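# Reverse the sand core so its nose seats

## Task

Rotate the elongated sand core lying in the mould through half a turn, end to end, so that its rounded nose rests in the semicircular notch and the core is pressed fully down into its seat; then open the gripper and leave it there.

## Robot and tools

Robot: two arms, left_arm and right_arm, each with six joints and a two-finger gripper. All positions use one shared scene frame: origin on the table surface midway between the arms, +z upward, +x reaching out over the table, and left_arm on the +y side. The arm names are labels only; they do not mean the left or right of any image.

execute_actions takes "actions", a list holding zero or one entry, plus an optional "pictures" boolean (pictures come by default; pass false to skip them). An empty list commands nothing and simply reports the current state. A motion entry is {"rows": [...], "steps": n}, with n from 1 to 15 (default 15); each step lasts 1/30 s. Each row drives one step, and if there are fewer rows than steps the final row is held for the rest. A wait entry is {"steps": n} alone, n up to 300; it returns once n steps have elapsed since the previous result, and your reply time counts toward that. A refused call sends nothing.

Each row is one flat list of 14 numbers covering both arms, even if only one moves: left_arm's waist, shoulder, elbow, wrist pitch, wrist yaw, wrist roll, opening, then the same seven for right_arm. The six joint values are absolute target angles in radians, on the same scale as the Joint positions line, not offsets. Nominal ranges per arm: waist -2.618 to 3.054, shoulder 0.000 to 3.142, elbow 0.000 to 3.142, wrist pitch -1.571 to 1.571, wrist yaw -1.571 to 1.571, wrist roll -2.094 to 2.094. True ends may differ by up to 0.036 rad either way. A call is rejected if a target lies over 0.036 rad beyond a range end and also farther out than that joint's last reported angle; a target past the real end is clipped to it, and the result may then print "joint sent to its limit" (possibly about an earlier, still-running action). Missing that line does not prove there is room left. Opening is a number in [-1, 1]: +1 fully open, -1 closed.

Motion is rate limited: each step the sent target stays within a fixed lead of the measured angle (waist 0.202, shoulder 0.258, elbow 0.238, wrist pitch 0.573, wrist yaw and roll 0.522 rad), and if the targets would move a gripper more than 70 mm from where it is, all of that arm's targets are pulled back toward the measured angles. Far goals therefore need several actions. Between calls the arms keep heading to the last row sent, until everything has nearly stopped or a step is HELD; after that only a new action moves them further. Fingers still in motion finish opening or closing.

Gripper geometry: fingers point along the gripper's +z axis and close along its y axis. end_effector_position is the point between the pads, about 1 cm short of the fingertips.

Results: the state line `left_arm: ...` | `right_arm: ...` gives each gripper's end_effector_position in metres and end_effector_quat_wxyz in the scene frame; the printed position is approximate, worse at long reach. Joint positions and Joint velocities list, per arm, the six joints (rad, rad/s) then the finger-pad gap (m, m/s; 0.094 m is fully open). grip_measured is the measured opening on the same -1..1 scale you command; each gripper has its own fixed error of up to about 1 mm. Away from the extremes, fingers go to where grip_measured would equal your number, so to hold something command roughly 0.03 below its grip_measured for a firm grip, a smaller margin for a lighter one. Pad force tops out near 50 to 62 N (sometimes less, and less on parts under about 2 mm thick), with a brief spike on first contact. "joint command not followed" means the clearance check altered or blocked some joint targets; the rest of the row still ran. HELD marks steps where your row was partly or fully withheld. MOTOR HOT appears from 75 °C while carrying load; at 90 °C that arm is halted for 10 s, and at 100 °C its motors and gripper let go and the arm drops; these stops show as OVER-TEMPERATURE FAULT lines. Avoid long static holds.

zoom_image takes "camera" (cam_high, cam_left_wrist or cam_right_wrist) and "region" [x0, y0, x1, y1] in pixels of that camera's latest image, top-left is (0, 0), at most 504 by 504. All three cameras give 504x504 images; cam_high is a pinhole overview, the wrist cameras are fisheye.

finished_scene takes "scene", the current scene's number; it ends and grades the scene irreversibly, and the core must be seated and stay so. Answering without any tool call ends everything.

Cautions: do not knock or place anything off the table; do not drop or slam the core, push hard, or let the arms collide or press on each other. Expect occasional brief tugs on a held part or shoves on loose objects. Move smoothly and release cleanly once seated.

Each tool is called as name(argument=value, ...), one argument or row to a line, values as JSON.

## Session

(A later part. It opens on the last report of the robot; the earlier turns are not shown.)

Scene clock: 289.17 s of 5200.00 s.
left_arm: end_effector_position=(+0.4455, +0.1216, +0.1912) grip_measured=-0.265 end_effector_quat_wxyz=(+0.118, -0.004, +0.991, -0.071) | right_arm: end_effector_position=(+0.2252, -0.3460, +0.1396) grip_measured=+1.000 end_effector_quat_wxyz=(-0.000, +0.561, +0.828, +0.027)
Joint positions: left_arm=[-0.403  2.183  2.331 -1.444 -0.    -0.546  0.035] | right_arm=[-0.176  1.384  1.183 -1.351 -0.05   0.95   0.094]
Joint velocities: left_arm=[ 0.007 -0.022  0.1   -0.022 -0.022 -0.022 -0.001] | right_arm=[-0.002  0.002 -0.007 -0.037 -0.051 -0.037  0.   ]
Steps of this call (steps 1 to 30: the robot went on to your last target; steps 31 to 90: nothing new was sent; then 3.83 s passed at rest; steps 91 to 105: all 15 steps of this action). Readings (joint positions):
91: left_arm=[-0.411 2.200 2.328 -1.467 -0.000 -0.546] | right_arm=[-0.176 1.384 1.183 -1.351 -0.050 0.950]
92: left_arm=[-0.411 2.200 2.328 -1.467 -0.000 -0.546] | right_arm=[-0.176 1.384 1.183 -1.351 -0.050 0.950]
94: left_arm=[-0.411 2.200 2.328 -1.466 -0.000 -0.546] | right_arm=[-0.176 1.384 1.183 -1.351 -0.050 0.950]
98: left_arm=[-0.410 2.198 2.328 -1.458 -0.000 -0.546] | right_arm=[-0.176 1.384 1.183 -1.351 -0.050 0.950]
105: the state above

execute_actions(
  actions=[
    {"rows": [[-0.392,2.108,2.385,-1.373,0,-0.545,-0.31,-0.176,1.384,1.183,-1.351,-0.048,0.95,1],[-0.386,2.099,2.371,-1.371,0,-0.538,-0.31,-0.176,1.384,1.183,-1.351,-0.048,0.95,1],[-0.378,2.088,2.353,-1.368,0,-0.528,-0.31,-0.176,1.384,1.183,-1.351,-0.048,0.95,1],[-0.369,2.076,2.333,-1.365,0,-0.517,-0.31,-0.176,1.384,1.183,-1.351,-0.048,0.95,1],[-0.36,2.064,2.313,-1.361,0,-0.506,-0.31,-0.176,1.384,1.183,-1.351,-0.048,0.95,1],[-0.35,2.052,2.293,-1.358,0,-0.495,-0.31,-0.176,1.384,1.183,-1.351,-0.048,0.95,1],[-0.34,2.04,2.273,-1.354,0,-0.484,-0.31,-0.176,1.384,1.183,-1.351,-0.048,0.95,1],[-0.33,2.028,2.253,-1.351,0,-0.473,-0.31,-0.176,1.384,1.183,-1.351,-0.048,0.95,1],[-0.32,2.016,2.233,-1.347,0,-0.462,-0.31,-0.176,1.384,1.183,-1.351,-0.048,0.95,1],[-0.31,2.004,2.214,-1.344,0,-0.451,-0.31,-0.176,1.384,1.183,-1.351,-0.048,0.95,1],[-0.30,1.992,2.195,-1.34,0,-0.44,-0.31,-0.176,1.384,1.183,-1.351,-0.048,0.95,1],[-0.29,1.98,2.176,-1.337,0,-0.429,-0.31,-0.176,1.384,1.183,-1.351,-0.048,0.95,1],[-0.281,1.969,2.158,-1.334,0,-0.418,-0.31,-0.176,1.384,1.183,-1.351,-0.048,0.95,1],[-0.273,1.959,2.142,-1.332,0,-0.408,-0.31,-0.176,1.384,1.183,-1.351,-0.048,0.95,1],[-0.268,1.952,2.13,-1.33,0,-0.40,-0.31,-0.176,1.384,1.183,-1.351,-0.048,0.95,1]], "steps": 15},
  ],
  pictures=false,
)

execute_actions(
  actions=[
    {"steps": 10},
  ],
)

Scene clock: 300.67 s of 5200.00 s.
left_arm: end_effector_position=(+0.4425, +0.1853, +0.2038) grip_measured=-0.265 end_effector_quat_wxyz=(+0.124, -0.017, +0.990, -0.058) | right_arm: end_effector_position=(+0.2252, -0.3460, +0.1396) grip_measured=+1.000 end_effector_quat_wxyz=(-0.000, +0.561, +0.828, +0.027)
Joint positions: left_arm=[-0.282  2.028  2.142 -1.409  0.002 -0.451  0.035] | right_arm=[-0.176  1.384  1.183 -1.351 -0.05   0.95   0.094]
Joint velocities: left_arm=[ 0.291 -0.276 -0.452  0.051 -0.051  0.227  0.   ] | right_arm=[-0.007 -0.007  0.012 -0.007 -0.022  0.051  0.   ]
Steps of this call (steps 1 to 15: the robot went on to your last target; steps 16 to 90: nothing new was sent; then 8.00 s passed at rest; steps 91 to 105: all 15 steps of this action). Readings (joint positions):
91: left_arm=[-0.403 2.182 2.338 -1.442 -0.000 -0.546] | right_arm=[-0.176 1.384 1.183 -1.351 -0.050 0.950]
92: left_arm=[-0.402 2.181 2.338 -1.442 -0.000 -0.546] | right_arm=[-0.176 1.384 1.183 -1.351 -0.050 0.950]
94: left_arm=[-0.398 2.174 2.333 -1.439 0.002 -0.541] | right_arm=[-0.176 1.384 1.183 -1.351 -0.050 0.950]
98: left_arm=[-0.369 2.123 2.270 -1.421 0.006 -0.516] | right_arm=[-0.176 1.384 1.183 -1.351 -0.050 0.950]
105: the state above

Scene clock: 301.00 s of 5200.00 s.
left_arm: end_effector_position=(+0.4431, +0.1960, +0.2019) grip_measured=-0.265 end_effector_quat_wxyz=(+0.125, -0.009, +0.991, -0.051) | right_arm: end_effector_position=(+0.2252, -0.3460, +0.1396) grip_measured=+1.000 end_effector_quat_wxyz=(-0.000, +0.561, +0.828, +0.027)
Joint positions: left_arm=[-0.262  2.014  2.114 -1.401 -0.005 -0.414  0.035] | right_arm=[-0.176  1.384  1.183 -1.351 -0.05   0.95   0.094]
Joint velocities: left_arm=[ 0.002 -0.022  0.007  0.007 -0.051  0.037  0.   ] | right_arm=[-0.007 -0.007 -0.007  0.095 -0.066 -0.051  0.   ]
Steps of this call (steps 1 to 10: the robot went on to your last target). Readings (joint positions):
1: left_arm=[-0.273 2.020 2.130 -1.409 -0.000 -0.443] | right_arm=[-0.176 1.384 1.183 -1.351 -0.050 0.950]
2: left_arm=[-0.267 2.016 2.122 -1.409 -0.004 -0.436] | right_arm=[-0.176 1.384 1.183 -1.351 -0.050 0.950]
4: left_arm=[-0.261 2.014 2.116 -1.409 -0.008 -0.427] | right_arm=[-0.176 1.384 1.183 -1.351 -0.050 0.950]
8: left_arm=[-0.262 2.014 2.114 -1.403 -0.005 -0.417] | right_arm=[-0.176 1.384 1.183 -1.351 -0.050 0.950]
10: the state above

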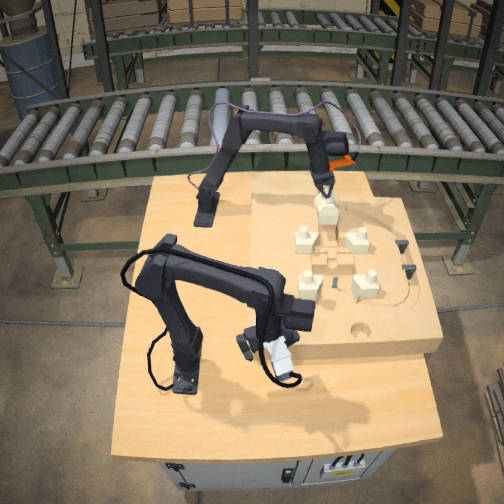

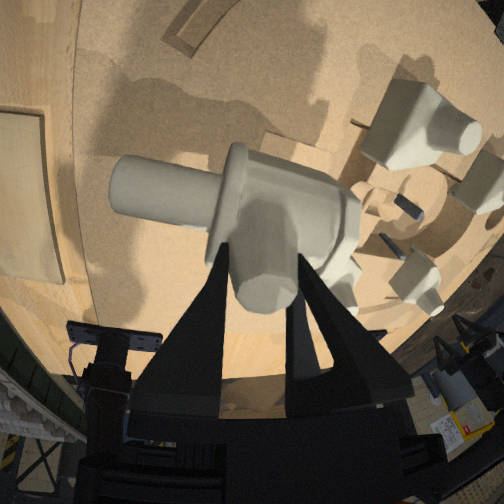

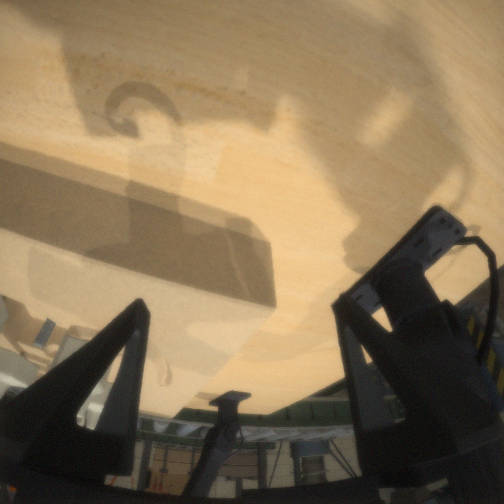

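execute_actions(
  actions=[
    {"rows": [[-0.267,1.949,2.126,-1.332,0.002,-0.382,-0.31,-0.176,1.384,1.183,-1.351,-0.048,0.95,1],[-0.265,1.944,2.119,-1.337,0.007,-0.345,-0.31,-0.176,1.384,1.183,-1.351,-0.048,0.95,1],[-0.262,1.936,2.107,-1.343,0.014,-0.289,-0.31,-0.176,1.384,1.183,-1.351,-0.048,0.95,1],[-0.258,1.925,2.092,-1.352,0.024,-0.216,-0.31,-0.176,1.384,1.183,-1.351,-0.048,0.95,1],[-0.254,1.914,2.077,-1.361,0.033,-0.143,-0.31,-0.176,1.384,1.183,-1.351,-0.048,0.95,1],[-0.25,1.903,2.062,-1.369,0.043,-0.069,-0.31,-0.176,1.384,1.183,-1.351,-0.048,0.95,1],[-0.246,1.892,2.046,-1.378,0.052,0.004,-0.31,-0.176,1.384,1.183,-1.351,-0.048,0.95,1],[-0.242,1.881,2.031,-1.387,0.061,0.077,-0.31,-0.176,1.384,1.183,-1.351,-0.048,0.95,1],[-0.238,1.871,2.016,-1.395,0.071,0.15,-0.31,-0.176,1.384,1.183,-1.351,-0.048,0.95,1],[-0.234,1.86,2.001,-1.404,0.08,0.224,-0.31,-0.176,1.384,1.183,-1.351,-0.048,0.95,1],[-0.23,1.849,1.986,-1.413,0.09,0.297,-0.31,-0.176,1.384,1.183,-1.351,-0.048,0.95,1],[-0.226,1.838,1.971,-1.421,0.099,0.37,-0.31,-0.176,1.384,1.183,-1.351,-0.048,0.95,1],[-0.222,1.827,1.955,-1.43,0.109,0.443,-0.31,-0.176,1.384,1.183,-1.351,-0.048,0.95,1],[-0.218,1.816,1.94,-1.439,0.118,0.517,-0.31,-0.176,1.384,1.183,-1.351,-0.048,0.95,1],[-0.214,1.806,1.925,-1.448,0.128,0.59,-0.31,-0.176,1.384,1.183,-1.351,-0.048,0.95,1]], "steps": 15},
  ],
  pictures=false,
)

execute_actions(
  actions=[
    {"rows": [[-0.21,1.795,1.91,-1.456,0.137,0.663,-0.31,-0.176,1.384,1.183,-1.351,-0.048,0.95,1],[-0.206,1.784,1.895,-1.465,0.146,0.737,-0.31,-0.176,1.384,1.183,-1.351,-0.048,0.95,1],[-0.202,1.773,1.879,-1.474,0.156,0.81,-0.31,-0.176,1.384,1.183,-1.351,-0.048,0.95,1],[-0.198,1.762,1.864,-1.482,0.165,0.883,-0.31,-0.176,1.384,1.183,-1.351,-0.048,0.95,1],[-0.194,1.751,1.849,-1.491,0.175,0.956,-0.31,-0.176,1.384,1.183,-1.351,-0.048,0.95,1],[-0.19,1.74,1.834,-1.5,0.184,1.03,-0.31,-0.176,1.384,1.183,-1.351,-0.048,0.95,1],[-0.186,1.73,1.819,-1.508,0.194,1.103,-0.31,-0.176,1.384,1.183,-1.351,-0.048,0.95,1],[-0.182,1.719,1.804,-1.517,0.203,1.176,-0.31,-0.176,1.384,1.183,-1.351,-0.048,0.95,1],[-0.178,1.708,1.788,-1.526,0.212,1.249,-0.31,-0.176,1.384,1.183,-1.351,-0.048,0.95,1],[-0.174,1.697,1.773,-1.534,0.222,1.323,-0.31,-0.176,1.384,1.183,-1.351,-0.048,0.95,1],[-0.17,1.686,1.758,-1.543,0.231,1.396,-0.31,-0.176,1.384,1.183,-1.351,-0.048,0.95,1],[-0.166,1.675,1.743,-1.552,0.241,1.469,-0.31,-0.176,1.384,1.183,-1.351,-0.048,0.95,1],[-0.163,1.667,1.731,-1.558,0.248,1.525,-0.31,-0.176,1.384,1.183,-1.351,-0.048,0.95,1],[-0.161,1.662,1.724,-1.563,0.253,1.562,-0.31,-0.176,1.384,1.183,-1.351,-0.048,0.95,1],[-0.16,1.659,1.72,-1.565,0.255,1.58,-0.31,-0.176,1.384,1.183,-1.351,-0.048,0.95,1]], "steps": 15},
  ],
  pictures=false,
)

execute_actions(
  actions=[
    {"steps": 15},
  ],
)

Scene clock: 320.50 s of 5200.00 s.
left_arm: end_effector_position=(+0.3982, +0.2125, +0.1979) grip_measured=-0.265 end_effector_quat_wxyz=(+0.090, +0.319, +0.942, -0.041) | right_arm: end_effector_position=(+0.2252, -0.3460, +0.1396) grip_measured=+1.000 end_effector_quat_wxyz=(-0.000, +0.561, +0.828, +0.027)
Joint positions: left_arm=[-0.23   1.887  1.936 -1.437  0.075  0.282  0.035] | right_arm=[-0.176  1.384  1.183 -1.351 -0.05   0.95   0.094]
Joint velocities: left_arm=[ 0.139 -0.349 -0.418 -0.168  0.154  2.059  0.001] | right_arm=[ 0.002 -0.002  0.012  0.007 -0.022  0.007  0.   ]
Steps of this call (steps 1 to 30: the robot went on to your last target; steps 31 to 90: nothing new was sent; then 16.00 s passed at rest; steps 91 to 105: all 15 steps of this action). Readings (joint positions):
91: left_arm=[-0.262 2.014 2.114 -1.400 -0.005 -0.407] | right_arm=[-0.176 1.384 1.183 -1.351 -0.050 0.950]
92: left_arm=[-0.262 2.014 2.114 -1.400 -0.005 -0.399] | right_arm=[-0.176 1.384 1.183 -1.351 -0.050 0.950]
94: left_arm=[-0.262 2.006 2.100 -1.395 -0.000 -0.356] | right_arm=[-0.176 1.384 1.183 -1.351 -0.050 0.950]
98: left_arm=[-0.258 1.969 2.041 -1.397 0.023 -0.172] | right_arm=[-0.176 1.384 1.183 -1.351 -0.050 0.950]
105: the state above

Scene clock: 321.00 s of 5200.00 s.
left_arm: end_effector_position=(+0.3268, +0.2381, +0.1947) grip_measured=-0.266 end_effector_quat_wxyz=(+0.060, +0.731, +0.675, -0.074) | right_arm: end_effector_position=(+0.2252, -0.3460, +0.1396) grip_measured=+1.000 end_effector_quat_wxyz=(-0.000, +0.561, +0.828, +0.027)
Joint positions: left_arm=[-0.172  1.72   1.721 -1.54   0.188  1.341  0.035] | right_arm=[-0.176  1.384  1.183 -1.351 -0.05   0.95   0.094]
Joint velocities: left_arm=[ 0.061 -0.208 -0.232 -0.256  0.095  1.575 -0.001] | right_arm=[ 0.002 -0.007 -0.002  0.007 -0.007  0.051  0.   ]
Steps of this call (steps 1 to 15: all 15 steps of this action). Readings (joint positions):
1: left_arm=[-0.225 1.874 1.922 -1.443 0.082 0.353] | right_arm=[-0.176 1.384 1.183 -1.351 -0.050 0.950]
2: left_arm=[-0.220 1.862 1.907 -1.450 0.089 0.423] | right_arm=[-0.176 1.384 1.183 -1.351 -0.050 0.950]
4: left_arm=[-0.212 1.839 1.878 -1.463 0.104 0.567] | right_arm=[-0.176 1.384 1.183 -1.351 -0.050 0.950]
8: left_arm=[-0.197 1.793 1.818 -1.490 0.135 0.856] | right_arm=[-0.176 1.384 1.183 -1.351 -0.050 0.950]
15: the state above

Scene clock: 321.50 s of 5200.00 s.
left_arm: end_effector_position=(+0.3177, +0.2381, +0.1966) grip_measured=-0.266 end_effector_quat_wxyz=(+0.066, +0.799, +0.592, -0.081) | right_arm: end_effector_position=(+0.2252, -0.3460, +0.1396) grip_measured=+1.000 end_effector_quat_wxyz=(-0.000, +0.561, +0.828, +0.027)
Joint positions: left_arm=[-0.168  1.706  1.71  -1.563  0.209  1.564  0.035] | right_arm=[-0.176  1.384  1.183 -1.351 -0.05   0.95   0.094]
Joint velocities: left_arm=[0.002 0.002 0.002 0.11  0.051 0.095 0.   ] | right_arm=[ 0.002 -0.002 -0.002 -0.007 -0.037 -0.007  0.   ]
Steps of this call (steps 1 to 15: the robot went on to your last target). Readings (joint positions):
1: left_arm=[-0.169 1.714 1.714 -1.548 0.193 1.388] | right_arm=[-0.176 1.384 1.183 -1.351 -0.050 0.950]
2: left_arm=[-0.168 1.710 1.711 -1.555 0.196 1.425] | right_arm=[-0.176 1.384 1.183 -1.351 -0.050 0.950]
4: left_arm=[-0.168 1.706 1.710 -1.563 0.201 1.478] | right_arm=[-0.176 1.384 1.183 -1.351 -0.050 0.950]
8: left_arm=[-0.168 1.706 1.710 -1.563 0.208 1.534] | right_arm=[-0.176 1.384 1.183 -1.351 -0.050 0.950]
15: the state above

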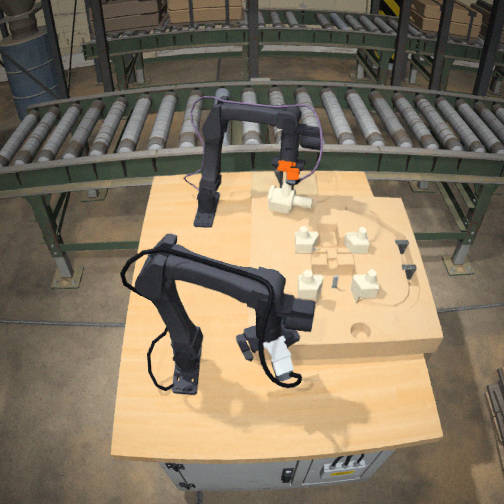

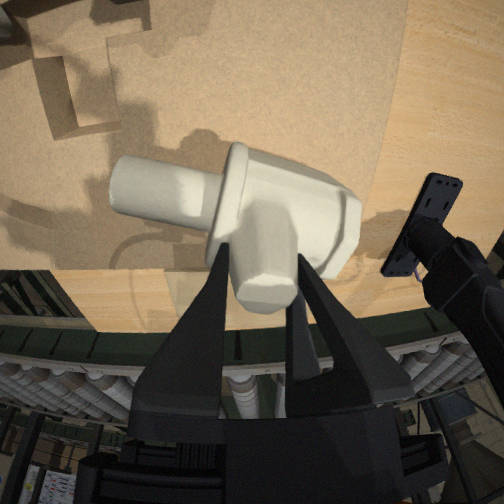

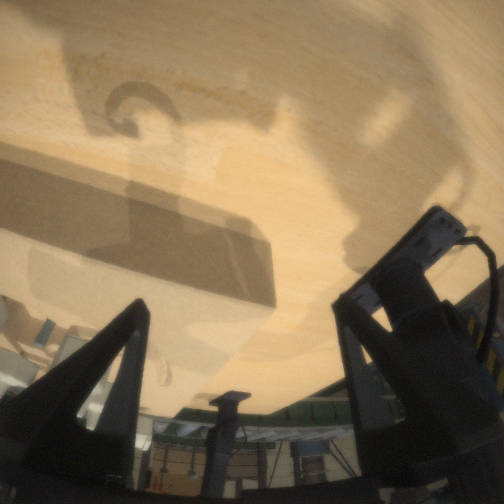

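zoom_image(
  camera="cam_high",
  region=[240, 150, 380, 290],
)

Region (240, 150, 380, 290) of cam_high's 504x504 image, scaled by 3.600, with more detail than that image has.

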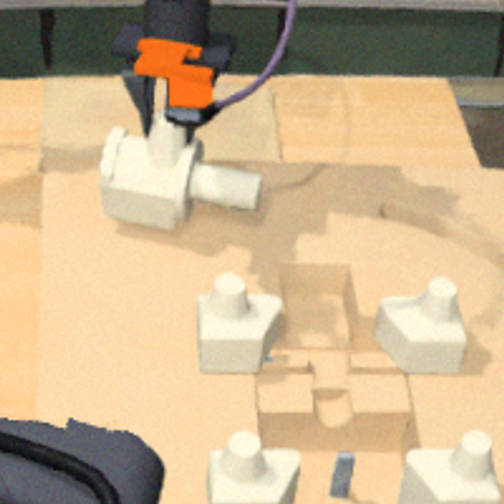

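zoom_image(
  camera="cam_left_wrist",
  region=[95, 120, 375, 330],
)

Region (95, 120, 375, 330) of cam_left_wrist's 504x504 image, scaled by 1.800, with more detail than that image has; it fills the top 378 rows of this view, and the rest is white.

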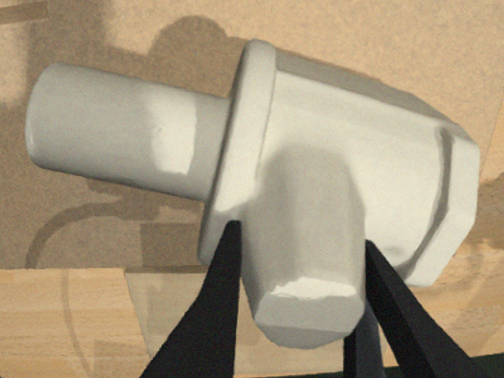

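execute_actions(
  actions=[
    {"rows": [[-0.16,1.659,1.716,-1.55,0.26,1.58,-0.31,-0.176,1.384,1.183,-1.351,-0.048,0.95,1],[-0.16,1.659,1.711,-1.54,0.265,1.58,-0.31,-0.176,1.384,1.183,-1.351,-0.048,0.95,1],[-0.16,1.659,1.705,-1.533,0.27,1.58,-0.31,-0.176,1.384,1.183,-1.351,-0.048,0.95,1],[-0.16,1.659,1.699,-1.527,0.275,1.58,-0.31,-0.176,1.384,1.183,-1.351,-0.048,0.95,1],[-0.16,1.659,1.693,-1.521,0.275,1.58,-0.31,-0.176,1.384,1.183,-1.351,-0.048,0.95,1],[-0.16,1.659,1.687,-1.515,0.275,1.58,-0.31,-0.176,1.384,1.183,-1.351,-0.048,0.95,1],[-0.16,1.659,1.681,-1.509,0.275,1.58,-0.31,-0.176,1.384,1.183,-1.351,-0.048,0.95,1],[-0.16,1.659,1.675,-1.503,0.275,1.58,-0.31,-0.176,1.384,1.183,-1.351,-0.048,0.95,1],[-0.16,1.659,1.669,-1.497,0.275,1.58,-0.31,-0.176,1.384,1.183,-1.351,-0.048,0.95,1],[-0.16,1.659,1.663,-1.491,0.275,1.58,-0.31,-0.176,1.384,1.183,-1.351,-0.048,0.95,1],[-0.16,1.659,1.658,-1.486,0.275,1.58,-0.31,-0.176,1.384,1.183,-1.351,-0.048,0.95,1],[-0.16,1.659,1.653,-1.482,0.275,1.58,-0.31,-0.176,1.384,1.183,-1.351,-0.048,0.95,1],[-0.16,1.659,1.648,-1.478,0.275,1.58,-0.31,-0.176,1.384,1.183,-1.351,-0.048,0.95,1],[-0.16,1.659,1.644,-1.475,0.275,1.58,-0.31,-0.176,1.384,1.183,-1.351,-0.048,0.95,1],[-0.16,1.659,1.64,-1.472,0.275,1.58,-0.31,-0.176,1.384,1.183,-1.351,-0.048,0.95,1]], "steps": 15},
  ],
  pictures=false,
)

execute_actions(
  actions=[
    {"steps": 8},
  ],
)

Scene clock: 347.90 s of 5200.00 s.
left_arm: end_effector_position=(+0.3170, +0.2352, +0.1797) grip_measured=-0.266 end_effector_quat_wxyz=(+0.066, +0.800, +0.589, -0.092) | right_arm: end_effector_position=(+0.2252, -0.3460, +0.1396) grip_measured=+1.000 end_effector_quat_wxyz=(-0.000, +0.561, +0.828, +0.027)
Joint positions: left_arm=[-0.168  1.705  1.638 -1.506  0.227  1.571  0.035] | right_arm=[-0.176  1.384  1.183 -1.351 -0.05   0.95   0.094]
Joint velocities: left_arm=[-0.007  0.007 -0.149  0.11  -0.037  0.037  0.001] | right_arm=[ 0.007  0.002 -0.012 -0.051 -0.081  0.007  0.   ]
Steps of this call (steps 1 to 15: the robot went on to your last target; steps 16 to 90: nothing new was sent; then 22.90 s passed at rest; steps 91 to 105: all 15 steps of this action). Readings (joint positions):
91: left_arm=[-0.168 1.706 1.710 -1.563 0.210 1.571] | right_arm=[-0.176 1.384 1.183 -1.351 -0.050 0.950]
92: left_arm=[-0.168 1.706 1.710 -1.563 0.211 1.571] | right_arm=[-0.176 1.384 1.183 -1.351 -0.050 0.950]
94: left_arm=[-0.168 1.705 1.704 -1.557 0.216 1.571] | right_arm=[-0.176 1.384 1.183 -1.351 -0.050 0.950]
98: left_arm=[-0.168 1.705 1.678 -1.538 0.225 1.571] | right_arm=[-0.176 1.384 1.183 -1.351 -0.050 0.950]
105: the state above

Scene clock: 348.17 s of 5200.00 s.
left_arm: end_effector_position=(+0.3192, +0.2345, +0.1778) grip_measured=-0.266 end_effector_quat_wxyz=(+0.069, +0.801, +0.588, -0.089) | right_arm: end_effector_position=(+0.2252, -0.3460, +0.1396) grip_measured=+1.000 end_effector_quat_wxyz=(-0.000, +0.561, +0.828, +0.027)
Joint positions: left_arm=[-0.168  1.705  1.63  -1.49   0.227  1.571  0.035] | right_arm=[-0.176  1.384  1.183 -1.351 -0.05   0.95   0.094]
Joint velocities: left_arm=[-0.022 -0.027 -0.007  0.125  0.022  0.125 -0.001] | right_arm=[ 0.007  0.017 -0.017 -0.051 -0.081 -0.022  0.   ]
Steps of this call (steps 1 to 8: the robot went on to your last target). Readings (joint positions):
1: left_arm=[-0.168 1.705 1.634 -1.502 0.227 1.571] | right_arm=[-0.176 1.384 1.183 -1.351 -0.050 0.950]
2: left_arm=[-0.168 1.705 1.632 -1.499 0.227 1.571] | right_arm=[-0.176 1.384 1.183 -1.351 -0.050 0.950]
4: left_arm=[-0.168 1.705 1.630 -1.495 0.227 1.571] | right_arm=[-0.176 1.384 1.183 -1.351 -0.050 0.950]
8: the state above

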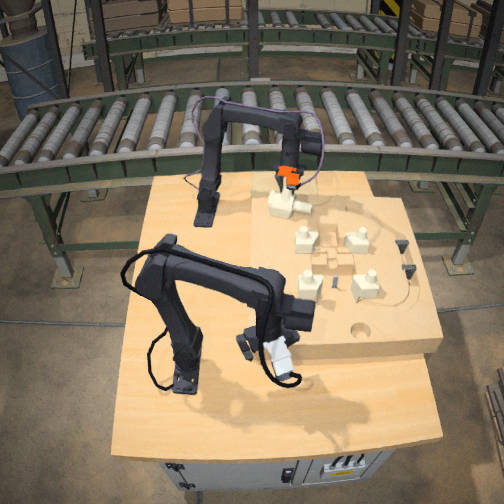

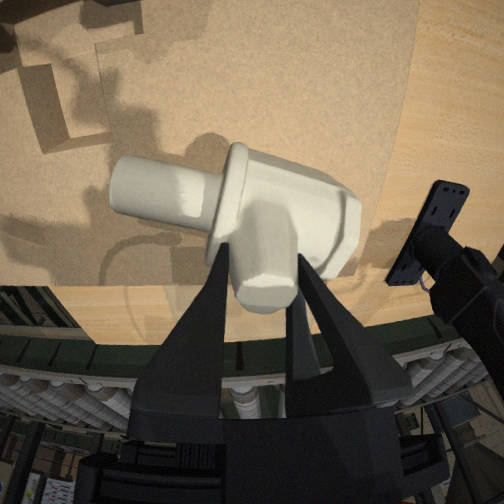

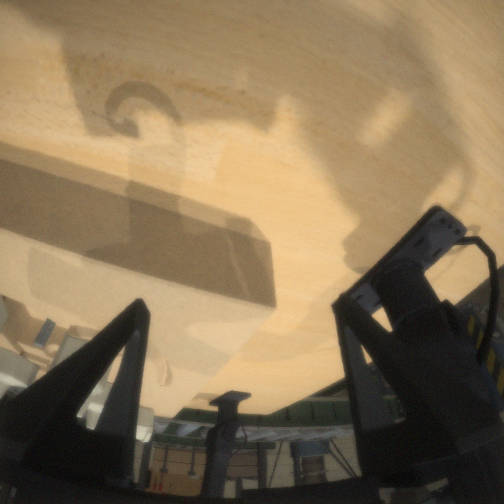

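No contact yet; lower slowly.

execute_actions(
  actions=[
    {"rows": [[-0.16,1.659,1.636,-1.47,0.275,1.58,-0.31,-0.176,1.384,1.183,-1.351,-0.048,0.95,1],[-0.16,1.659,1.632,-1.467,0.275,1.58,-0.31,-0.176,1.384,1.183,-1.351,-0.048,0.95,1],[-0.16,1.659,1.628,-1.464,0.275,1.58,-0.31,-0.176,1.384,1.183,-1.351,-0.048,0.95,1],[-0.16,1.659,1.624,-1.46,0.275,1.58,-0.31,-0.176,1.384,1.183,-1.351,-0.048,0.95,1],[-0.16,1.659,1.62,-1.456,0.275,1.58,-0.31,-0.176,1.384,1.183,-1.351,-0.048,0.95,1],[-0.16,1.659,1.616,-1.452,0.275,1.58,-0.31,-0.176,1.384,1.183,-1.351,-0.048,0.95,1],[-0.16,1.659,1.612,-1.448,0.275,1.58,-0.31,-0.176,1.384,1.183,-1.351,-0.048,0.95,1],[-0.16,1.659,1.608,-1.444,0.275,1.58,-0.31,-0.176,1.384,1.183,-1.351,-0.048,0.95,1],[-0.16,1.659,1.604,-1.44,0.275,1.58,-0.31,-0.176,1.384,1.183,-1.351,-0.048,0.95,1],[-0.16,1.659,1.6,-1.436,0.275,1.58,-0.31,-0.176,1.384,1.183,-1.351,-0.048,0.95,1],[-0.16,1.659,1.596,-1.432,0.275,1.58,-0.31,-0.176,1.384,1.183,-1.351,-0.048,0.95,1]], "steps": 15},
  ],
  pictures=false,
)

Scene clock: 359.97 s of 5200.00 s.
left_arm: end_effector_position=(+0.3189, +0.2336, +0.1736) grip_measured=-0.266 end_effector_quat_wxyz=(+0.074, +0.801, +0.588, -0.089) | right_arm: end_effector_position=(+0.2252, -0.3460, +0.1396) grip_measured=+1.000 end_effector_quat_wxyz=(-0.000, +0.561, +0.828, +0.027)
Joint positions: left_arm=[-0.168  1.695  1.601 -1.463  0.232  1.572  0.035] | right_arm=[-0.176  1.384  1.183 -1.351 -0.05   0.95   0.094]
Joint velocities: left_arm=[-0.002 -0.012 -0.017 -0.066 -0.037  0.007 -0.001] | right_arm=[ 0.002  0.002  0.002 -0.037  0.051  0.007  0.   ]
Steps of this call (steps 1 to 30: the robot went on to your last target; steps 31 to 90: nothing new was sent; then 8.30 s passed at rest; steps 91 to 105: all 15 steps of this action). Readings (joint positions):
91: left_arm=[-0.168 1.705 1.630 -1.488 0.227 1.571] | right_arm=[-0.176 1.384 1.183 -1.351 -0.050 0.950]
92: left_arm=[-0.168 1.705 1.630 -1.487 0.227 1.571] | right_arm=[-0.176 1.384 1.183 -1.351 -0.050 0.950]
94: left_arm=[-0.168 1.705 1.626 -1.483 0.228 1.571] | right_arm=[-0.176 1.384 1.183 -1.351 -0.050 0.950]
98: left_arm=[-0.168 1.704 1.611 -1.472 0.232 1.572] | right_arm=[-0.176 1.384 1.183 -1.351 -0.050 0.950]
105: the state above

execute_actions(
  actions=[
    {"rows": [[-0.165,1.665,1.6,-1.445,0.255,1.578,-0.29,-0.176,1.384,1.183,-1.351,-0.048,0.95,1],[-0.165,1.672,1.605,-1.455,0.24,1.575,-0.275,-0.176,1.384,1.183,-1.351,-0.048,0.95,1],[-0.165,1.675,1.605,-1.46,0.235,1.575,-0.26,-0.176,1.384,1.183,-1.351,-0.048,0.95,1],[-0.165,1.675,1.605,-1.46,0.235,1.575,-0.245,-0.176,1.384,1.183,-1.351,-0.048,0.95,1],[-0.165,1.675,1.605,-1.46,0.235,1.575,-0.23,-0.176,1.384,1.183,-1.351,-0.048,0.95,1],[-0.165,1.675,1.605,-1.46,0.235,1.575,-0.2,-0.176,1.384,1.183,-1.351,-0.048,0.95,1],[-0.165,1.675,1.605,-1.46,0.235,1.575,-0.16,-0.176,1.384,1.183,-1.351,-0.048,0.95,1],[-0.165,1.675,1.605,-1.46,0.235,1.575,-0.1,-0.176,1.384,1.183,-1.351,-0.048,0.95,1],[-0.165,1.675,1.605,-1.46,0.235,1.575,0.0,-0.176,1.384,1.183,-1.351,-0.048,0.95,1],[-0.165,1.675,1.605,-1.46,0.235,1.575,0.1,-0.176,1.384,1.183,-1.351,-0.048,0.95,1]], "steps": 15},
  ],
)

Scene clock: 366.93 s of 5200.00 s.
left_arm: end_effector_position=(+0.3191, +0.2340, +0.1735) grip_measured=+0.098 end_effector_quat_wxyz=(+0.073, +0.801, +0.588, -0.088) | right_arm: end_effector_position=(+0.2252, -0.3460, +0.1396) grip_measured=+1.000 end_effector_quat_wxyz=(-0.000, +0.561, +0.828, +0.027)
Joint positions: left_arm=[-0.168  1.695  1.601 -1.463  0.23   1.572  0.052] | right_arm=[-0.176  1.384  1.183 -1.351 -0.05   0.95   0.094]
Joint velocities: left_arm=[ 0.002 -0.012 -0.002  0.037 -0.007 -0.022 -0.   ] | right_arm=[ 0.012 -0.012 -0.007 -0.022  0.037 -0.022  0.   ]
Steps of this call (steps 1 to 15: the robot went on to your last target; steps 16 to 90: nothing new was sent; then 3.47 s passed at rest; steps 91 to 105: all 15 steps of this action). Readings (joint positions):
91: left_arm=[-0.168 1.695 1.601 -1.463 0.232 1.572] | right_arm=[-0.176 1.384 1.183 -1.351 -0.050 0.950]
92: left_arm=[-0.168 1.695 1.601 -1.463 0.231 1.572] | right_arm=[-0.176 1.384 1.183 -1.351 -0.050 0.950]
94: left_arm=[-0.168 1.695 1.601 -1.463 0.231 1.572] | right_arm=[-0.176 1.384 1.183 -1.351 -0.050 0.950]
98: left_arm=[-0.168 1.695 1.601 -1.463 0.230 1.572] | right_arm=[-0.176 1.384 1.183 -1.351 -0.050 0.950]
105: the state above

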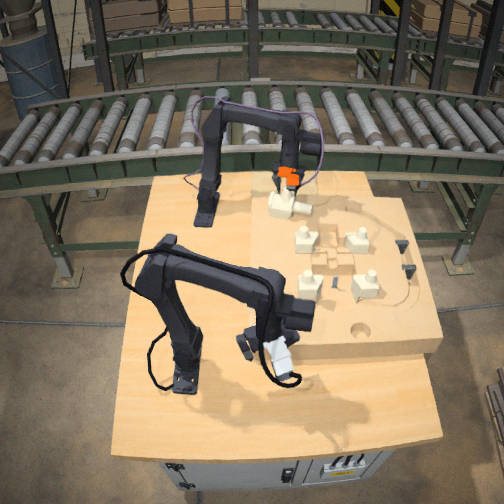

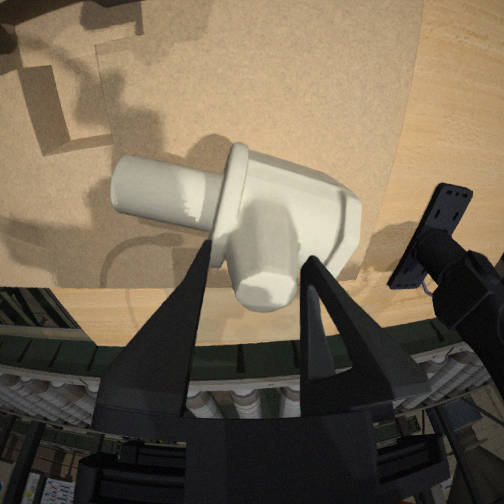

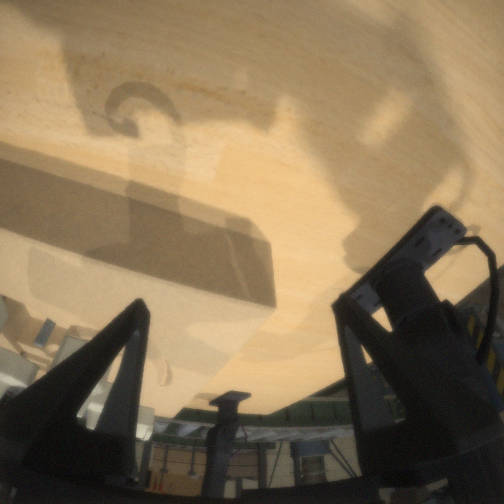

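execute_actions(
  actions=[
    {"rows": [[-0.168,1.68,1.63,-1.475,0.235,1.575,0.2,-0.176,1.384,1.183,-1.351,-0.048,0.95,1],[-0.168,1.685,1.65,-1.492,0.235,1.575,0.3,-0.176,1.384,1.183,-1.351,-0.048,0.95,1],[-0.168,1.69,1.668,-1.51,0.235,1.575,0.4,-0.176,1.384,1.183,-1.351,-0.048,0.95,1],[-0.17,1.691,1.685,-1.525,0.232,1.553,0.5,-0.176,1.384,1.183,-1.351,-0.048,0.95,1],[-0.174,1.692,1.698,-1.538,0.225,1.508,0.6,-0.176,1.384,1.183,-1.351,-0.048,0.95,1],[-0.18,1.694,1.709,-1.546,0.215,1.442,0.7,-0.176,1.384,1.183,-1.351,-0.048,0.95,1],[-0.187,1.696,1.711,-1.547,0.202,1.353,0.8,-0.176,1.384,1.183,-1.351,-0.048,0.95,1],[-0.195,1.699,1.713,-1.548,0.189,1.264,0.8,-0.176,1.384,1.183,-1.351,-0.048,0.95,1],[-0.203,1.701,1.715,-1.548,0.176,1.175,0.8,-0.176,1.384,1.183,-1.351,-0.048,0.95,1],[-0.21,1.703,1.716,-1.549,0.162,1.086,0.8,-0.176,1.384,1.183,-1.351,-0.048,0.95,1],[-0.218,1.706,1.718,-1.55,0.149,0.997,0.8,-0.176,1.384,1.183,-1.351,-0.048,0.95,1],[-0.226,1.708,1.72,-1.551,0.136,0.908,0.8,-0.176,1.384,1.183,-1.351,-0.048,0.95,1],[-0.234,1.711,1.722,-1.552,0.123,0.819,0.8,-0.176,1.384,1.183,-1.351,-0.048,0.95,1],[-0.241,1.713,1.724,-1.552,0.11,0.73,0.8,-0.176,1.384,1.183,-1.351,-0.048,0.95,1],[-0.249,1.716,1.726,-1.553,0.096,0.641,0.8,-0.176,1.384,1.183,-1.351,-0.048,0.95,1]], "steps": 15},
  ],
  pictures=false,
)

execute_actions(
  actions=[
    {"rows": [[-0.257,1.718,1.728,-1.554,0.083,0.553,0.8,-0.176,1.384,1.183,-1.351,-0.048,0.95,1],[-0.264,1.72,1.73,-1.555,0.07,0.464,0.8,-0.176,1.384,1.183,-1.351,-0.048,0.95,1],[-0.272,1.723,1.732,-1.555,0.057,0.375,0.8,-0.176,1.384,1.183,-1.351,-0.048,0.95,1],[-0.28,1.725,1.734,-1.556,0.044,0.286,0.8,-0.176,1.384,1.183,-1.351,-0.048,0.95,1],[-0.288,1.728,1.735,-1.557,0.03,0.197,0.8,-0.176,1.384,1.183,-1.351,-0.048,0.95,1],[-0.295,1.73,1.737,-1.558,0.017,0.108,0.8,-0.176,1.384,1.183,-1.351,-0.048,0.95,1],[-0.303,1.733,1.739,-1.558,0.004,0.019,0.8,-0.176,1.384,1.183,-1.351,-0.048,0.95,1],[-0.311,1.735,1.741,-1.559,-0.009,-0.07,0.8,-0.176,1.384,1.183,-1.351,-0.048,0.95,1],[-0.319,1.738,1.743,-1.56,-0.023,-0.159,0.8,-0.176,1.384,1.183,-1.351,-0.048,0.95,1],[-0.326,1.74,1.745,-1.561,-0.036,-0.247,0.8,-0.176,1.384,1.183,-1.351,-0.048,0.95,1],[-0.334,1.742,1.747,-1.562,-0.049,-0.336,0.8,-0.176,1.384,1.183,-1.351,-0.048,0.95,1],[-0.342,1.745,1.749,-1.562,-0.062,-0.425,0.8,-0.176,1.384,1.183,-1.351,-0.048,0.95,1],[-0.349,1.747,1.751,-1.563,-0.075,-0.514,0.8,-0.176,1.384,1.183,-1.351,-0.048,0.95,1],[-0.357,1.75,1.752,-1.564,-0.089,-0.603,0.8,-0.176,1.384,1.183,-1.351,-0.048,0.95,1],[-0.365,1.752,1.754,-1.565,-0.102,-0.692,0.8,-0.176,1.384,1.183,-1.351,-0.048,0.95,1]], "steps": 15},
  ],
  pictures=false,
)

execute_actions(
  actions=[
    {"rows": [[-0.373,1.755,1.756,-1.565,-0.115,-0.781,0.8,-0.176,1.384,1.183,-1.351,-0.048,0.95,1],[-0.38,1.757,1.758,-1.566,-0.128,-0.87,0.8,-0.176,1.384,1.183,-1.351,-0.048,0.95,1],[-0.388,1.759,1.76,-1.567,-0.141,-0.959,0.8,-0.176,1.384,1.183,-1.351,-0.048,0.95,1],[-0.396,1.762,1.762,-1.568,-0.155,-1.048,0.8,-0.176,1.384,1.183,-1.351,-0.048,0.95,1],[-0.403,1.764,1.764,-1.568,-0.168,-1.136,0.8,-0.176,1.384,1.183,-1.351,-0.048,0.95,1],[-0.411,1.767,1.766,-1.569,-0.181,-1.225,0.8,-0.176,1.384,1.183,-1.351,-0.048,0.95,1],[-0.419,1.769,1.768,-1.57,-0.194,-1.314,0.8,-0.176,1.384,1.183,-1.351,-0.048,0.95,1],[-0.427,1.772,1.77,-1.571,-0.207,-1.403,0.8,-0.176,1.384,1.183,-1.351,-0.048,0.95,1],[-0.434,1.774,1.771,-1.572,-0.221,-1.492,0.8,-0.176,1.384,1.183,-1.351,-0.048,0.95,1],[-0.442,1.776,1.773,-1.572,-0.234,-1.581,0.8,-0.176,1.384,1.183,-1.351,-0.048,0.95,1],[-0.45,1.779,1.775,-1.573,-0.247,-1.67,0.8,-0.176,1.384,1.183,-1.351,-0.048,0.95,1],[-0.457,1.781,1.777,-1.574,-0.26,-1.759,0.8,-0.176,1.384,1.183,-1.351,-0.048,0.95,1],[-0.463,1.783,1.779,-1.574,-0.27,-1.825,0.8,-0.176,1.384,1.183,-1.351,-0.048,0.95,1],[-0.467,1.784,1.78,-1.575,-0.277,-1.87,0.8,-0.176,1.384,1.183,-1.351,-0.048,0.95,1],[-0.47,1.785,1.78,-1.575,-0.28,-1.892,0.8,-0.176,1.384,1.183,-1.351,-0.048,0.95,1]], "steps": 15},
  ],
  pictures=false,
)

execute_actions(
  actions=[
    {"rows": [[-0.47,1.785,1.77,-1.575,-0.28,-1.892,0.75,-0.176,1.384,1.183,-1.351,-0.048,0.95,1],[-0.47,1.785,1.76,-1.575,-0.28,-1.892,0.7,-0.176,1.384,1.183,-1.351,-0.048,0.95,1],[-0.47,1.785,1.75,-1.575,-0.28,-1.892,0.65,-0.176,1.384,1.183,-1.351,-0.048,0.95,1],[-0.47,1.785,1.74,-1.575,-0.28,-1.892,0.6,-0.176,1.384,1.183,-1.351,-0.048,0.95,1],[-0.47,1.785,1.732,-1.575,-0.28,-1.892,0.55,-0.176,1.384,1.183,-1.351,-0.048,0.95,1],[-0.47,1.785,1.724,-1.575,-0.28,-1.892,0.5,-0.176,1.384,1.183,-1.351,-0.048,0.95,1],[-0.47,1.785,1.716,-1.575,-0.28,-1.892,0.45,-0.176,1.384,1.183,-1.351,-0.048,0.95,1],[-0.47,1.785,1.708,-1.575,-0.28,-1.892,0.4,-0.176,1.384,1.183,-1.351,-0.048,0.95,1],[-0.47,1.785,1.70,-1.575,-0.28,-1.892,0.33,-0.176,1.384,1.183,-1.351,-0.048,0.95,1],[-0.47,1.785,1.694,-1.575,-0.28,-1.892,0.26,-0.176,1.384,1.183,-1.351,-0.048,0.95,1],[-0.47,1.785,1.69,-1.575,-0.28,-1.892,0.2,-0.176,1.384,1.183,-1.351,-0.048,0.95,1],[-0.47,1.785,1.69,-1.575,-0.28,-1.892,0.15,-0.176,1.384,1.183,-1.351,-0.048,0.95,1],[-0.47,1.785,1.69,-1.575,-0.28,-1.892,0.1,-0.176,1.384,1.183,-1.351,-0.048,0.95,1]], "steps": 15},
  ],
  pictures=false,
)

execute_actions(
  actions=[
    {"steps": 5},
  ],
)

Scene clock: 430.33 s of 5200.00 s.
left_arm: end_effector_position=(+0.3178, +0.2309, +0.1911) grip_measured=+0.798 end_effector_quat_wxyz=(+0.037, +0.626, +0.776, -0.064) | right_arm: end_effector_position=(+0.2252, -0.3460, +0.1396) grip_measured=+1.000 end_effector_quat_wxyz=(-0.000, +0.561, +0.828, +0.027)
Joint positions: left_arm=[-0.228  1.7    1.688 -1.528  0.144  0.992  0.084] | right_arm=[-0.176  1.384  1.183 -1.351 -0.05   0.95   0.094]
Joint velocities: left_arm=[-0.237  0.066 -0.012  0.037 -0.374 -2.293  0.   ] | right_arm=[-0.002 -0.007  0.012 -0.022 -0.007 -0.022  0.   ]
Steps of this call (steps 1 to 15: the robot went on to your last target; steps 16 to 90: nothing new was sent; then 59.90 s passed at rest; steps 91 to 105: all 15 steps of this action). Readings (joint positions):
91: left_arm=[-0.168 1.695 1.601 -1.463 0.229 1.572] | right_arm=[-0.176 1.384 1.183 -1.351 -0.050 0.950]
92: left_arm=[-0.168 1.695 1.603 -1.465 0.229 1.572] | right_arm=[-0.176 1.384 1.183 -1.351 -0.050 0.950]
94: left_arm=[-0.168 1.695 1.620 -1.477 0.227 1.570] | right_arm=[-0.176 1.384 1.183 -1.351 -0.050 0.950]
98: left_arm=[-0.173 1.695 1.677 -1.504 0.212 1.470] | right_arm=[-0.176 1.384 1.183 -1.351 -0.050 0.950]
105: the state above

Scene clock: 430.83 s of 5200.00 s.
left_arm: end_effector_position=(+0.3192, +0.2267, +0.1850) grip_measured=+0.799 end_effector_quat_wxyz=(+0.008, +0.086, +0.996, +0.017) | right_arm: end_effector_position=(+0.2252, -0.3460, +0.1396) grip_measured=+1.000 end_effector_quat_wxyz=(-0.000, +0.561, +0.828, +0.027)
Joint positions: left_arm=[-0.343  1.741  1.719 -1.547 -0.038 -0.304  0.085] | right_arm=[-0.176  1.384  1.183 -1.351 -0.05   0.95   0.094]
Joint velocities: left_arm=[-0.203  0.076  0.046 -0.066 -0.418 -2.557  0.001] | right_arm=[-0.007 -0.012  0.022 -0.022  0.007 -0.022  0.   ]
Steps of this call (steps 1 to 15: all 15 steps of this action). Readings (joint positions):
1: left_arm=[-0.236 1.703 1.688 -1.530 0.133 0.911] | right_arm=[-0.176 1.384 1.183 -1.351 -0.050 0.950]
2: left_arm=[-0.244 1.706 1.688 -1.533 0.121 0.828] | right_arm=[-0.176 1.384 1.183 -1.351 -0.050 0.950]
4: left_arm=[-0.258 1.715 1.693 -1.538 0.097 0.659] | right_arm=[-0.176 1.384 1.183 -1.351 -0.050 0.950]
8: left_arm=[-0.289 1.727 1.704 -1.541 0.048 0.312] | right_arm=[-0.176 1.384 1.183 -1.351 -0.050 0.950]
15: the state above

Scene clock: 431.33 s of 5200.00 s.
left_arm: end_effector_position=(+0.3258, +0.2190, +0.1861) grip_measured=+0.799 end_effector_quat_wxyz=(+0.096, -0.482, +0.869, +0.054) | right_arm: end_effector_position=(+0.2252, -0.3460, +0.1396) grip_measured=+1.000 end_effector_quat_wxyz=(-0.000, +0.561, +0.828, +0.027)
Joint positions: left_arm=[-0.456  1.776  1.748 -1.551 -0.22  -1.604  0.085] | right_arm=[-0.176  1.384  1.183 -1.351 -0.05   0.95   0.094]
Joint velocities: left_arm=[-0.164  0.051  0.056 -0.022 -0.271 -1.897 -0.   ] | right_arm=[-0.007 -0.017 -0.007 -0.037 -0.051  0.037  0.   ]
Steps of this call (steps 1 to 15: all 15 steps of this action). Readings (joint positions):
1: left_arm=[-0.350 1.743 1.721 -1.548 -0.050 -0.393] | right_arm=[-0.176 1.384 1.183 -1.351 -0.050 0.950]
2: left_arm=[-0.358 1.746 1.723 -1.548 -0.063 -0.482] | right_arm=[-0.176 1.384 1.183 -1.351 -0.050 0.950]
4: left_arm=[-0.374 1.751 1.727 -1.549 -0.087 -0.659] | right_arm=[-0.176 1.384 1.183 -1.351 -0.050 0.950]
8: left_arm=[-0.405 1.761 1.735 -1.551 -0.137 -1.014] | right_arm=[-0.176 1.384 1.183 -1.351 -0.050 0.950]
15: the state above

Scene clock: 431.83 s of 5200.00 s.
left_arm: end_effector_position=(+0.3206, +0.2273, +0.1758) grip_measured=+0.103 end_effector_quat_wxyz=(+0.112, -0.587, +0.799, +0.070) | right_arm: end_effector_position=(+0.2252, -0.3460, +0.1396) grip_measured=+1.000 end_effector_quat_wxyz=(-0.000, +0.561, +0.828, +0.027)
Joint positions: left_arm=[-0.464  1.778  1.701 -1.552 -0.259 -1.874  0.052] | right_arm=[-0.176  1.384  1.183 -1.351 -0.05   0.95   0.094]
Joint velocities: left_arm=[ 0.002 -0.017  0.012  0.037  0.022 -0.037 -0.003] | right_arm=[ 0.007  0.002  0.017 -0.007  0.051  0.037  0.   ]
Steps of this call (steps 1 to 15: all 15 steps of this action). Readings (joint positions):
1: left_arm=[-0.460 1.777 1.748 -1.551 -0.228 -1.660] | right_arm=[-0.176 1.384 1.183 -1.351 -0.050 0.950]
2: left_arm=[-0.463 1.777 1.748 -1.552 -0.234 -1.705] | right_arm=[-0.176 1.384 1.183 -1.351 -0.050 0.950]
4: left_arm=[-0.464 1.778 1.748 -1.552 -0.243 -1.770] | right_arm=[-0.176 1.384 1.183 -1.351 -0.050 0.950]
8: left_arm=[-0.464 1.778 1.741 -1.552 -0.254 -1.838] | right_arm=[-0.176 1.384 1.183 -1.351 -0.050 0.950]
15: the state above

Scene clock: 432.00 s of 5200.00 s.
left_arm: end_effector_position=(+0.3207, +0.2275, +0.1759) grip_measured=+0.102 end_effector_quat_wxyz=(+0.113, -0.590, +0.797, +0.070) | right_arm: end_effector_position=(+0.2252, -0.3460, +0.1396) grip_measured=+1.000 end_effector_quat_wxyz=(-0.000, +0.561, +0.828, +0.027)
Joint positions: left_arm=[-0.464  1.778  1.701 -1.552 -0.261 -1.881  0.052] | right_arm=[-0.176  1.384  1.183 -1.351 -0.05   0.95   0.094]
Joint velocities: left_arm=[ 0.002 -0.022 -0.007  0.066  0.051 -0.051 -0.   ] | right_arm=[-0.012  0.002  0.002 -0.022 -0.007 -0.007  0.   ]
Steps of this call (steps 1 to 5: the robot went on to your last target). Readings (joint positions):
1: left_arm=[-0.464 1.778 1.701 -1.552 -0.259 -1.876] | right_arm=[-0.176 1.384 1.183 -1.351 -0.050 0.950]
2: left_arm=[-0.464 1.778 1.701 -1.552 -0.260 -1.878] | right_arm=[-0.176 1.384 1.183 -1.351 -0.050 0.950]
4: left_arm=[-0.464 1.778 1.701 -1.552 -0.260 -1.880] | right_arm=[-0.176 1.384 1.183 -1.351 -0.050 0.950]
5: the state above

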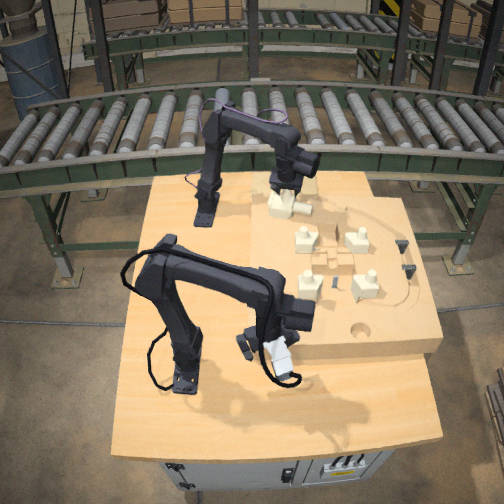

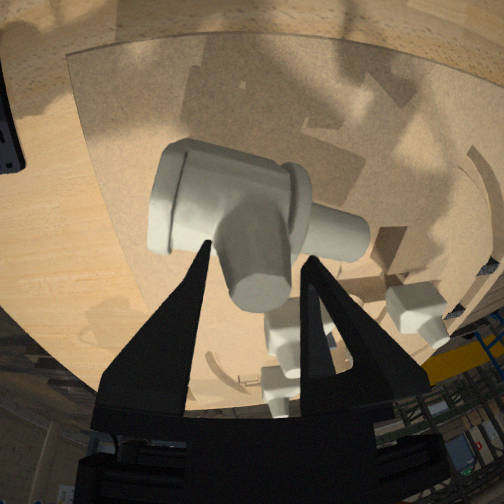

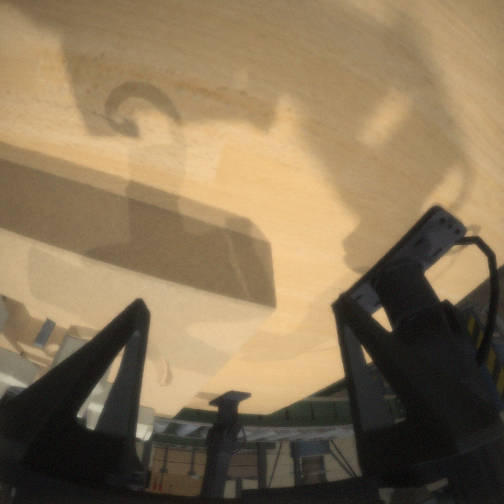

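execute_actions(
  actions=[
    {"rows": [[-0.474,1.79,1.688,-1.58,-0.28,-1.896,0.05,-0.176,1.384,1.183,-1.351,-0.048,0.95,1],[-0.477,1.794,1.686,-1.585,-0.28,-1.898,0.0,-0.176,1.384,1.183,-1.351,-0.048,0.95,1],[-0.479,1.796,1.684,-1.588,-0.28,-1.9,-0.05,-0.176,1.384,1.183,-1.351,-0.048,0.95,1],[-0.479,1.796,1.684,-1.588,-0.28,-1.9,-0.1,-0.176,1.384,1.183,-1.351,-0.048,0.95,1]], "steps": 12},
  ],
)

Scene clock: 441.17 s of 5200.00 s.
left_arm: end_effector_position=(+0.3198, +0.2271, +0.1746) grip_measured=-0.098 end_effector_quat_wxyz=(+0.115, -0.590, +0.795, +0.075) | right_arm: end_effector_position=(+0.2252, -0.3460, +0.1396) grip_measured=+1.000 end_effector_quat_wxyz=(-0.000, +0.561, +0.828, +0.027)
Joint positions: left_arm=[-0.471  1.784  1.701 -1.557 -0.266 -1.891  0.042] | right_arm=[-0.176  1.384  1.183 -1.351 -0.05   0.95   0.094]
Joint velocities: left_arm=[ 0.012 -0.007 -0.002 -0.051 -0.007  0.081 -0.   ] | right_arm=[ 0.007 -0.007 -0.022 -0.007  0.007  0.022  0.   ]
joint sent to its limit (left arm) — the command would take joint 4 (wrist pitch) past its lower limit, so that joint was sent only as far as its limit.
Steps of this call (steps 1 to 15: the robot went on to your last target; steps 16 to 90: nothing new was sent; then 5.77 s passed at rest; steps 91 to 102: all 12 steps of this action). Readings (joint positions):
91: left_arm=[-0.464 1.778 1.701 -1.552 -0.261 -1.884] | right_arm=[-0.176 1.384 1.183 -1.351 -0.050 0.950]
92: left_arm=[-0.464 1.778 1.701 -1.553 -0.261 -1.885] | right_arm=[-0.176 1.384 1.183 -1.351 -0.050 0.950]
94: left_arm=[-0.467 1.780 1.701 -1.553 -0.262 -1.888] | right_arm=[-0.176 1.384 1.183 -1.351 -0.050 0.950]
98: left_arm=[-0.471 1.784 1.701 -1.557 -0.266 -1.890] | right_arm=[-0.176 1.384 1.183 -1.351 -0.050 0.950]
102: the state above

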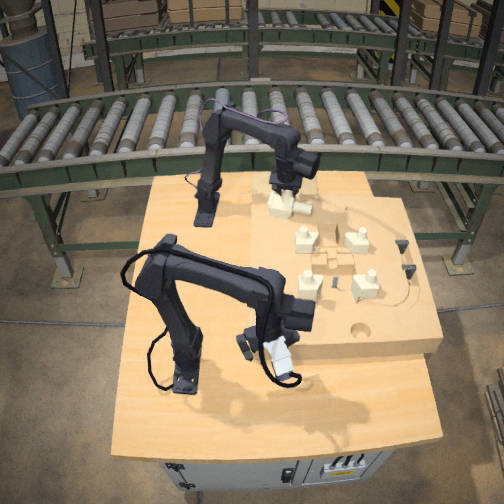

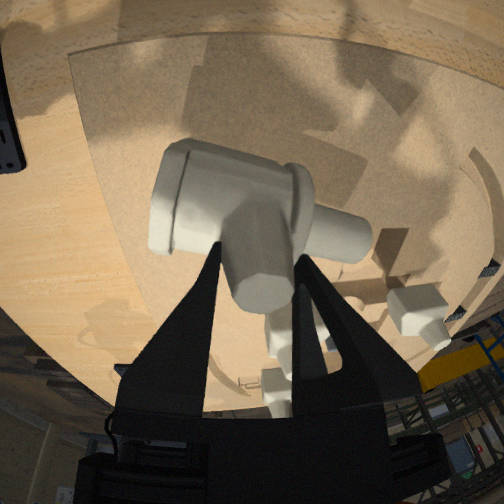

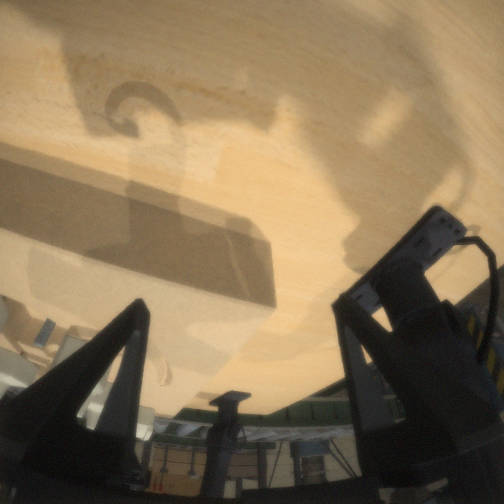

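execute_actions(
  actions=[
    {"rows": [[-0.482,1.796,1.678,-1.58,-0.275,-1.9,-0.1,-0.176,1.384,1.183,-1.351,-0.048,0.95,1],[-0.485,1.796,1.674,-1.58,-0.275,-1.9,-0.1,-0.176,1.384,1.183,-1.351,-0.048,0.95,1]], "steps": 9},
  ],
  pictures=false,
)

Scene clock: 444.80 s of 5200.00 s.
left_arm: end_effector_position=(+0.3191, +0.2262, +0.1744) grip_measured=-0.098 end_effector_quat_wxyz=(+0.117, -0.589, +0.796, +0.075) | right_arm: end_effector_position=(+0.2252, -0.3460, +0.1396) grip_measured=+1.000 end_effector_quat_wxyz=(-0.000, +0.561, +0.828, +0.027)
Joint positions: left_arm=[-0.476  1.784  1.699 -1.557 -0.27  -1.893  0.042] | right_arm=[-0.176  1.384  1.183 -1.351 -0.05   0.95   0.094]
Joint velocities: left_arm=[ 0.002 -0.007  0.007  0.007  0.037  0.022 -0.001] | right_arm=[ 0.002 -0.002 -0.002  0.051  0.037  0.022  0.   ]
joint sent to its limit (left arm) — the command would take joint 4 (wrist pitch) past its lower limit, so that joint was sent only as far as its limit.
Steps of this call (steps 1 to 15: the robot went on to your last target; steps 16 to 90: nothing new was sent; then 0.33 s passed at rest; steps 91 to 99: all 9 steps of this action). Readings (joint positions):
91: left_arm=[-0.471 1.784 1.701 -1.557 -0.266 -1.891] | right_arm=[-0.176 1.384 1.183 -1.351 -0.050 0.950]
92: left_arm=[-0.471 1.784 1.701 -1.557 -0.266 -1.891] | right_arm=[-0.176 1.384 1.183 -1.351 -0.050 0.950]
94: left_arm=[-0.473 1.784 1.701 -1.557 -0.267 -1.892] | right_arm=[-0.176 1.384 1.183 -1.351 -0.050 0.950]
98: left_arm=[-0.476 1.784 1.699 -1.557 -0.270 -1.893] | right_arm=[-0.176 1.384 1.183 -1.351 -0.050 0.950]
99: the state above

execute_actions(
  actions=[
    {"rows": [[-0.485,1.785,1.70,-1.578,-0.27,-1.9,-0.1,-0.176,1.384,1.183,-1.351,-0.048,0.95,1],[-0.485,1.77,1.71,-1.578,-0.265,-1.9,-0.1,-0.176,1.384,1.183,-1.351,-0.048,0.95,1],[-0.485,1.76,1.71,-1.578,-0.26,-1.9,-0.12,-0.176,1.384,1.183,-1.351,-0.048,0.95,1],[-0.485,1.755,1.71,-1.578,-0.255,-1.9,-0.14,-0.176,1.384,1.183,-1.351,-0.048,0.95,1],[-0.485,1.755,1.71,-1.578,-0.255,-1.9,-0.16,-0.176,1.384,1.183,-1.351,-0.048,0.95,1],[-0.485,1.755,1.71,-1.578,-0.255,-1.9,-0.18,-0.176,1.384,1.183,-1.351,-0.048,0.95,1],[-0.485,1.755,1.71,-1.578,-0.255,-1.9,-0.2,-0.176,1.384,1.183,-1.351,-0.048,0.95,1],[-0.485,1.755,1.71,-1.578,-0.255,-1.9,-0.22,-0.176,1.384,1.183,-1.351,-0.048,0.95,1],[-0.485,1.755,1.71,-1.578,-0.255,-1.9,-0.24,-0.176,1.384,1.183,-1.351,-0.048,0.95,1],[-0.485,1.755,1.71,-1.578,-0.255,-1.9,-0.26,-0.176,1.384,1.183,-1.351,-0.048,0.95,1],[-0.485,1.755,1.71,-1.578,-0.255,-1.9,-0.28,-0.176,1.384,1.183,-1.351,-0.048,0.95,1],[-0.485,1.755,1.71,-1.578,-0.255,-1.9,-0.30,-0.176,1.384,1.183,-1.351,-0.048,0.95,1],[-0.485,1.755,1.71,-1.578,-0.255,-1.9,-0.315,-0.176,1.384,1.183,-1.351,-0.048,0.95,1]], "steps": 15},
  ],
)

Scene clock: 454.67 s of 5200.00 s.
left_arm: end_effector_position=(+0.3169, +0.2256, +0.1750) grip_measured=-0.271 end_effector_quat_wxyz=(+0.111, -0.589, +0.797, +0.074) | right_arm: end_effector_position=(+0.2252, -0.3460, +0.1396) grip_measured=+1.000 end_effector_quat_wxyz=(-0.000, +0.561, +0.828, +0.027)
Joint positions: left_arm=[-0.476  1.78   1.699 -1.562 -0.259 -1.894  0.034] | right_arm=[-0.176  1.384  1.183 -1.351 -0.05   0.95   0.094]
Joint velocities: left_arm=[-0.017 -0.012 -0.007 -0.022 -0.022  0.037 -0.   ] | right_arm=[-0.007 -0.012 -0.002 -0.081 -0.095 -0.022  0.   ]
Steps of this call (steps 1 to 15: the robot went on to your last target; steps 16 to 90: nothing new was sent; then 6.37 s passed at rest; steps 91 to 105: all 15 steps of this action). Readings (joint positions):
91: left_arm=[-0.476 1.784 1.699 -1.557 -0.270 -1.893] | right_arm=[-0.176 1.384 1.183 -1.351 -0.050 0.950]
92: left_arm=[-0.476 1.784 1.699 -1.557 -0.270 -1.893] | right_arm=[-0.176 1.384 1.183 -1.351 -0.050 0.950]
94: left_arm=[-0.476 1.782 1.699 -1.557 -0.269 -1.894] | right_arm=[-0.176 1.384 1.183 -1.351 -0.050 0.950]
98: left_arm=[-0.476 1.780 1.699 -1.562 -0.259 -1.894] | right_arm=[-0.176 1.384 1.183 -1.351 -0.050 0.950]
105: the state above

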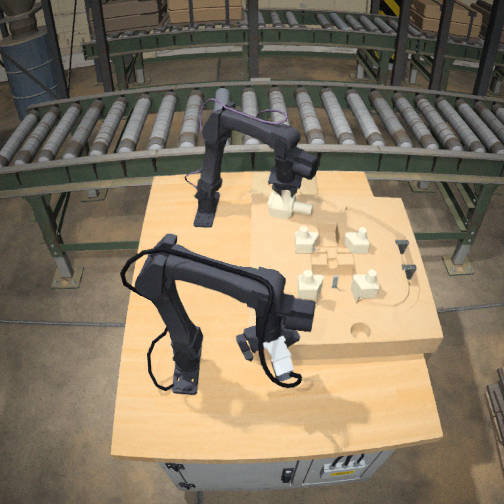

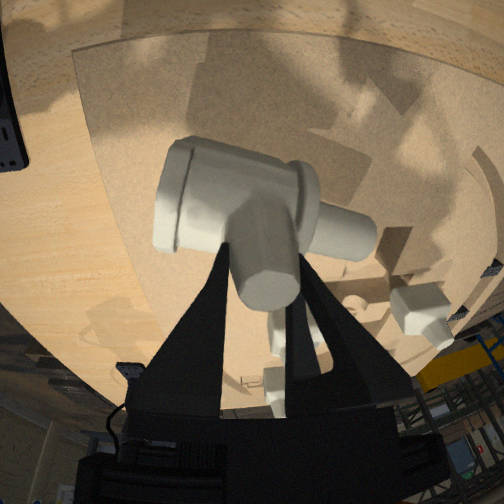

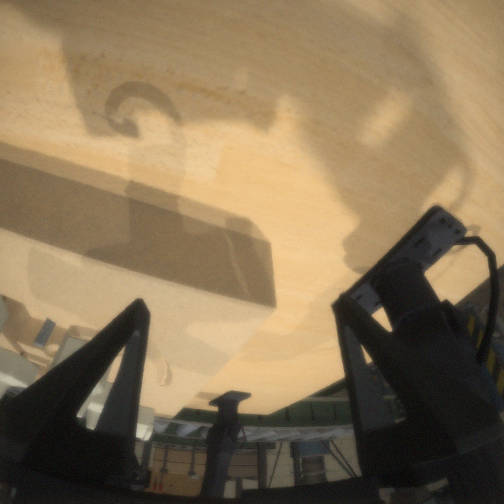

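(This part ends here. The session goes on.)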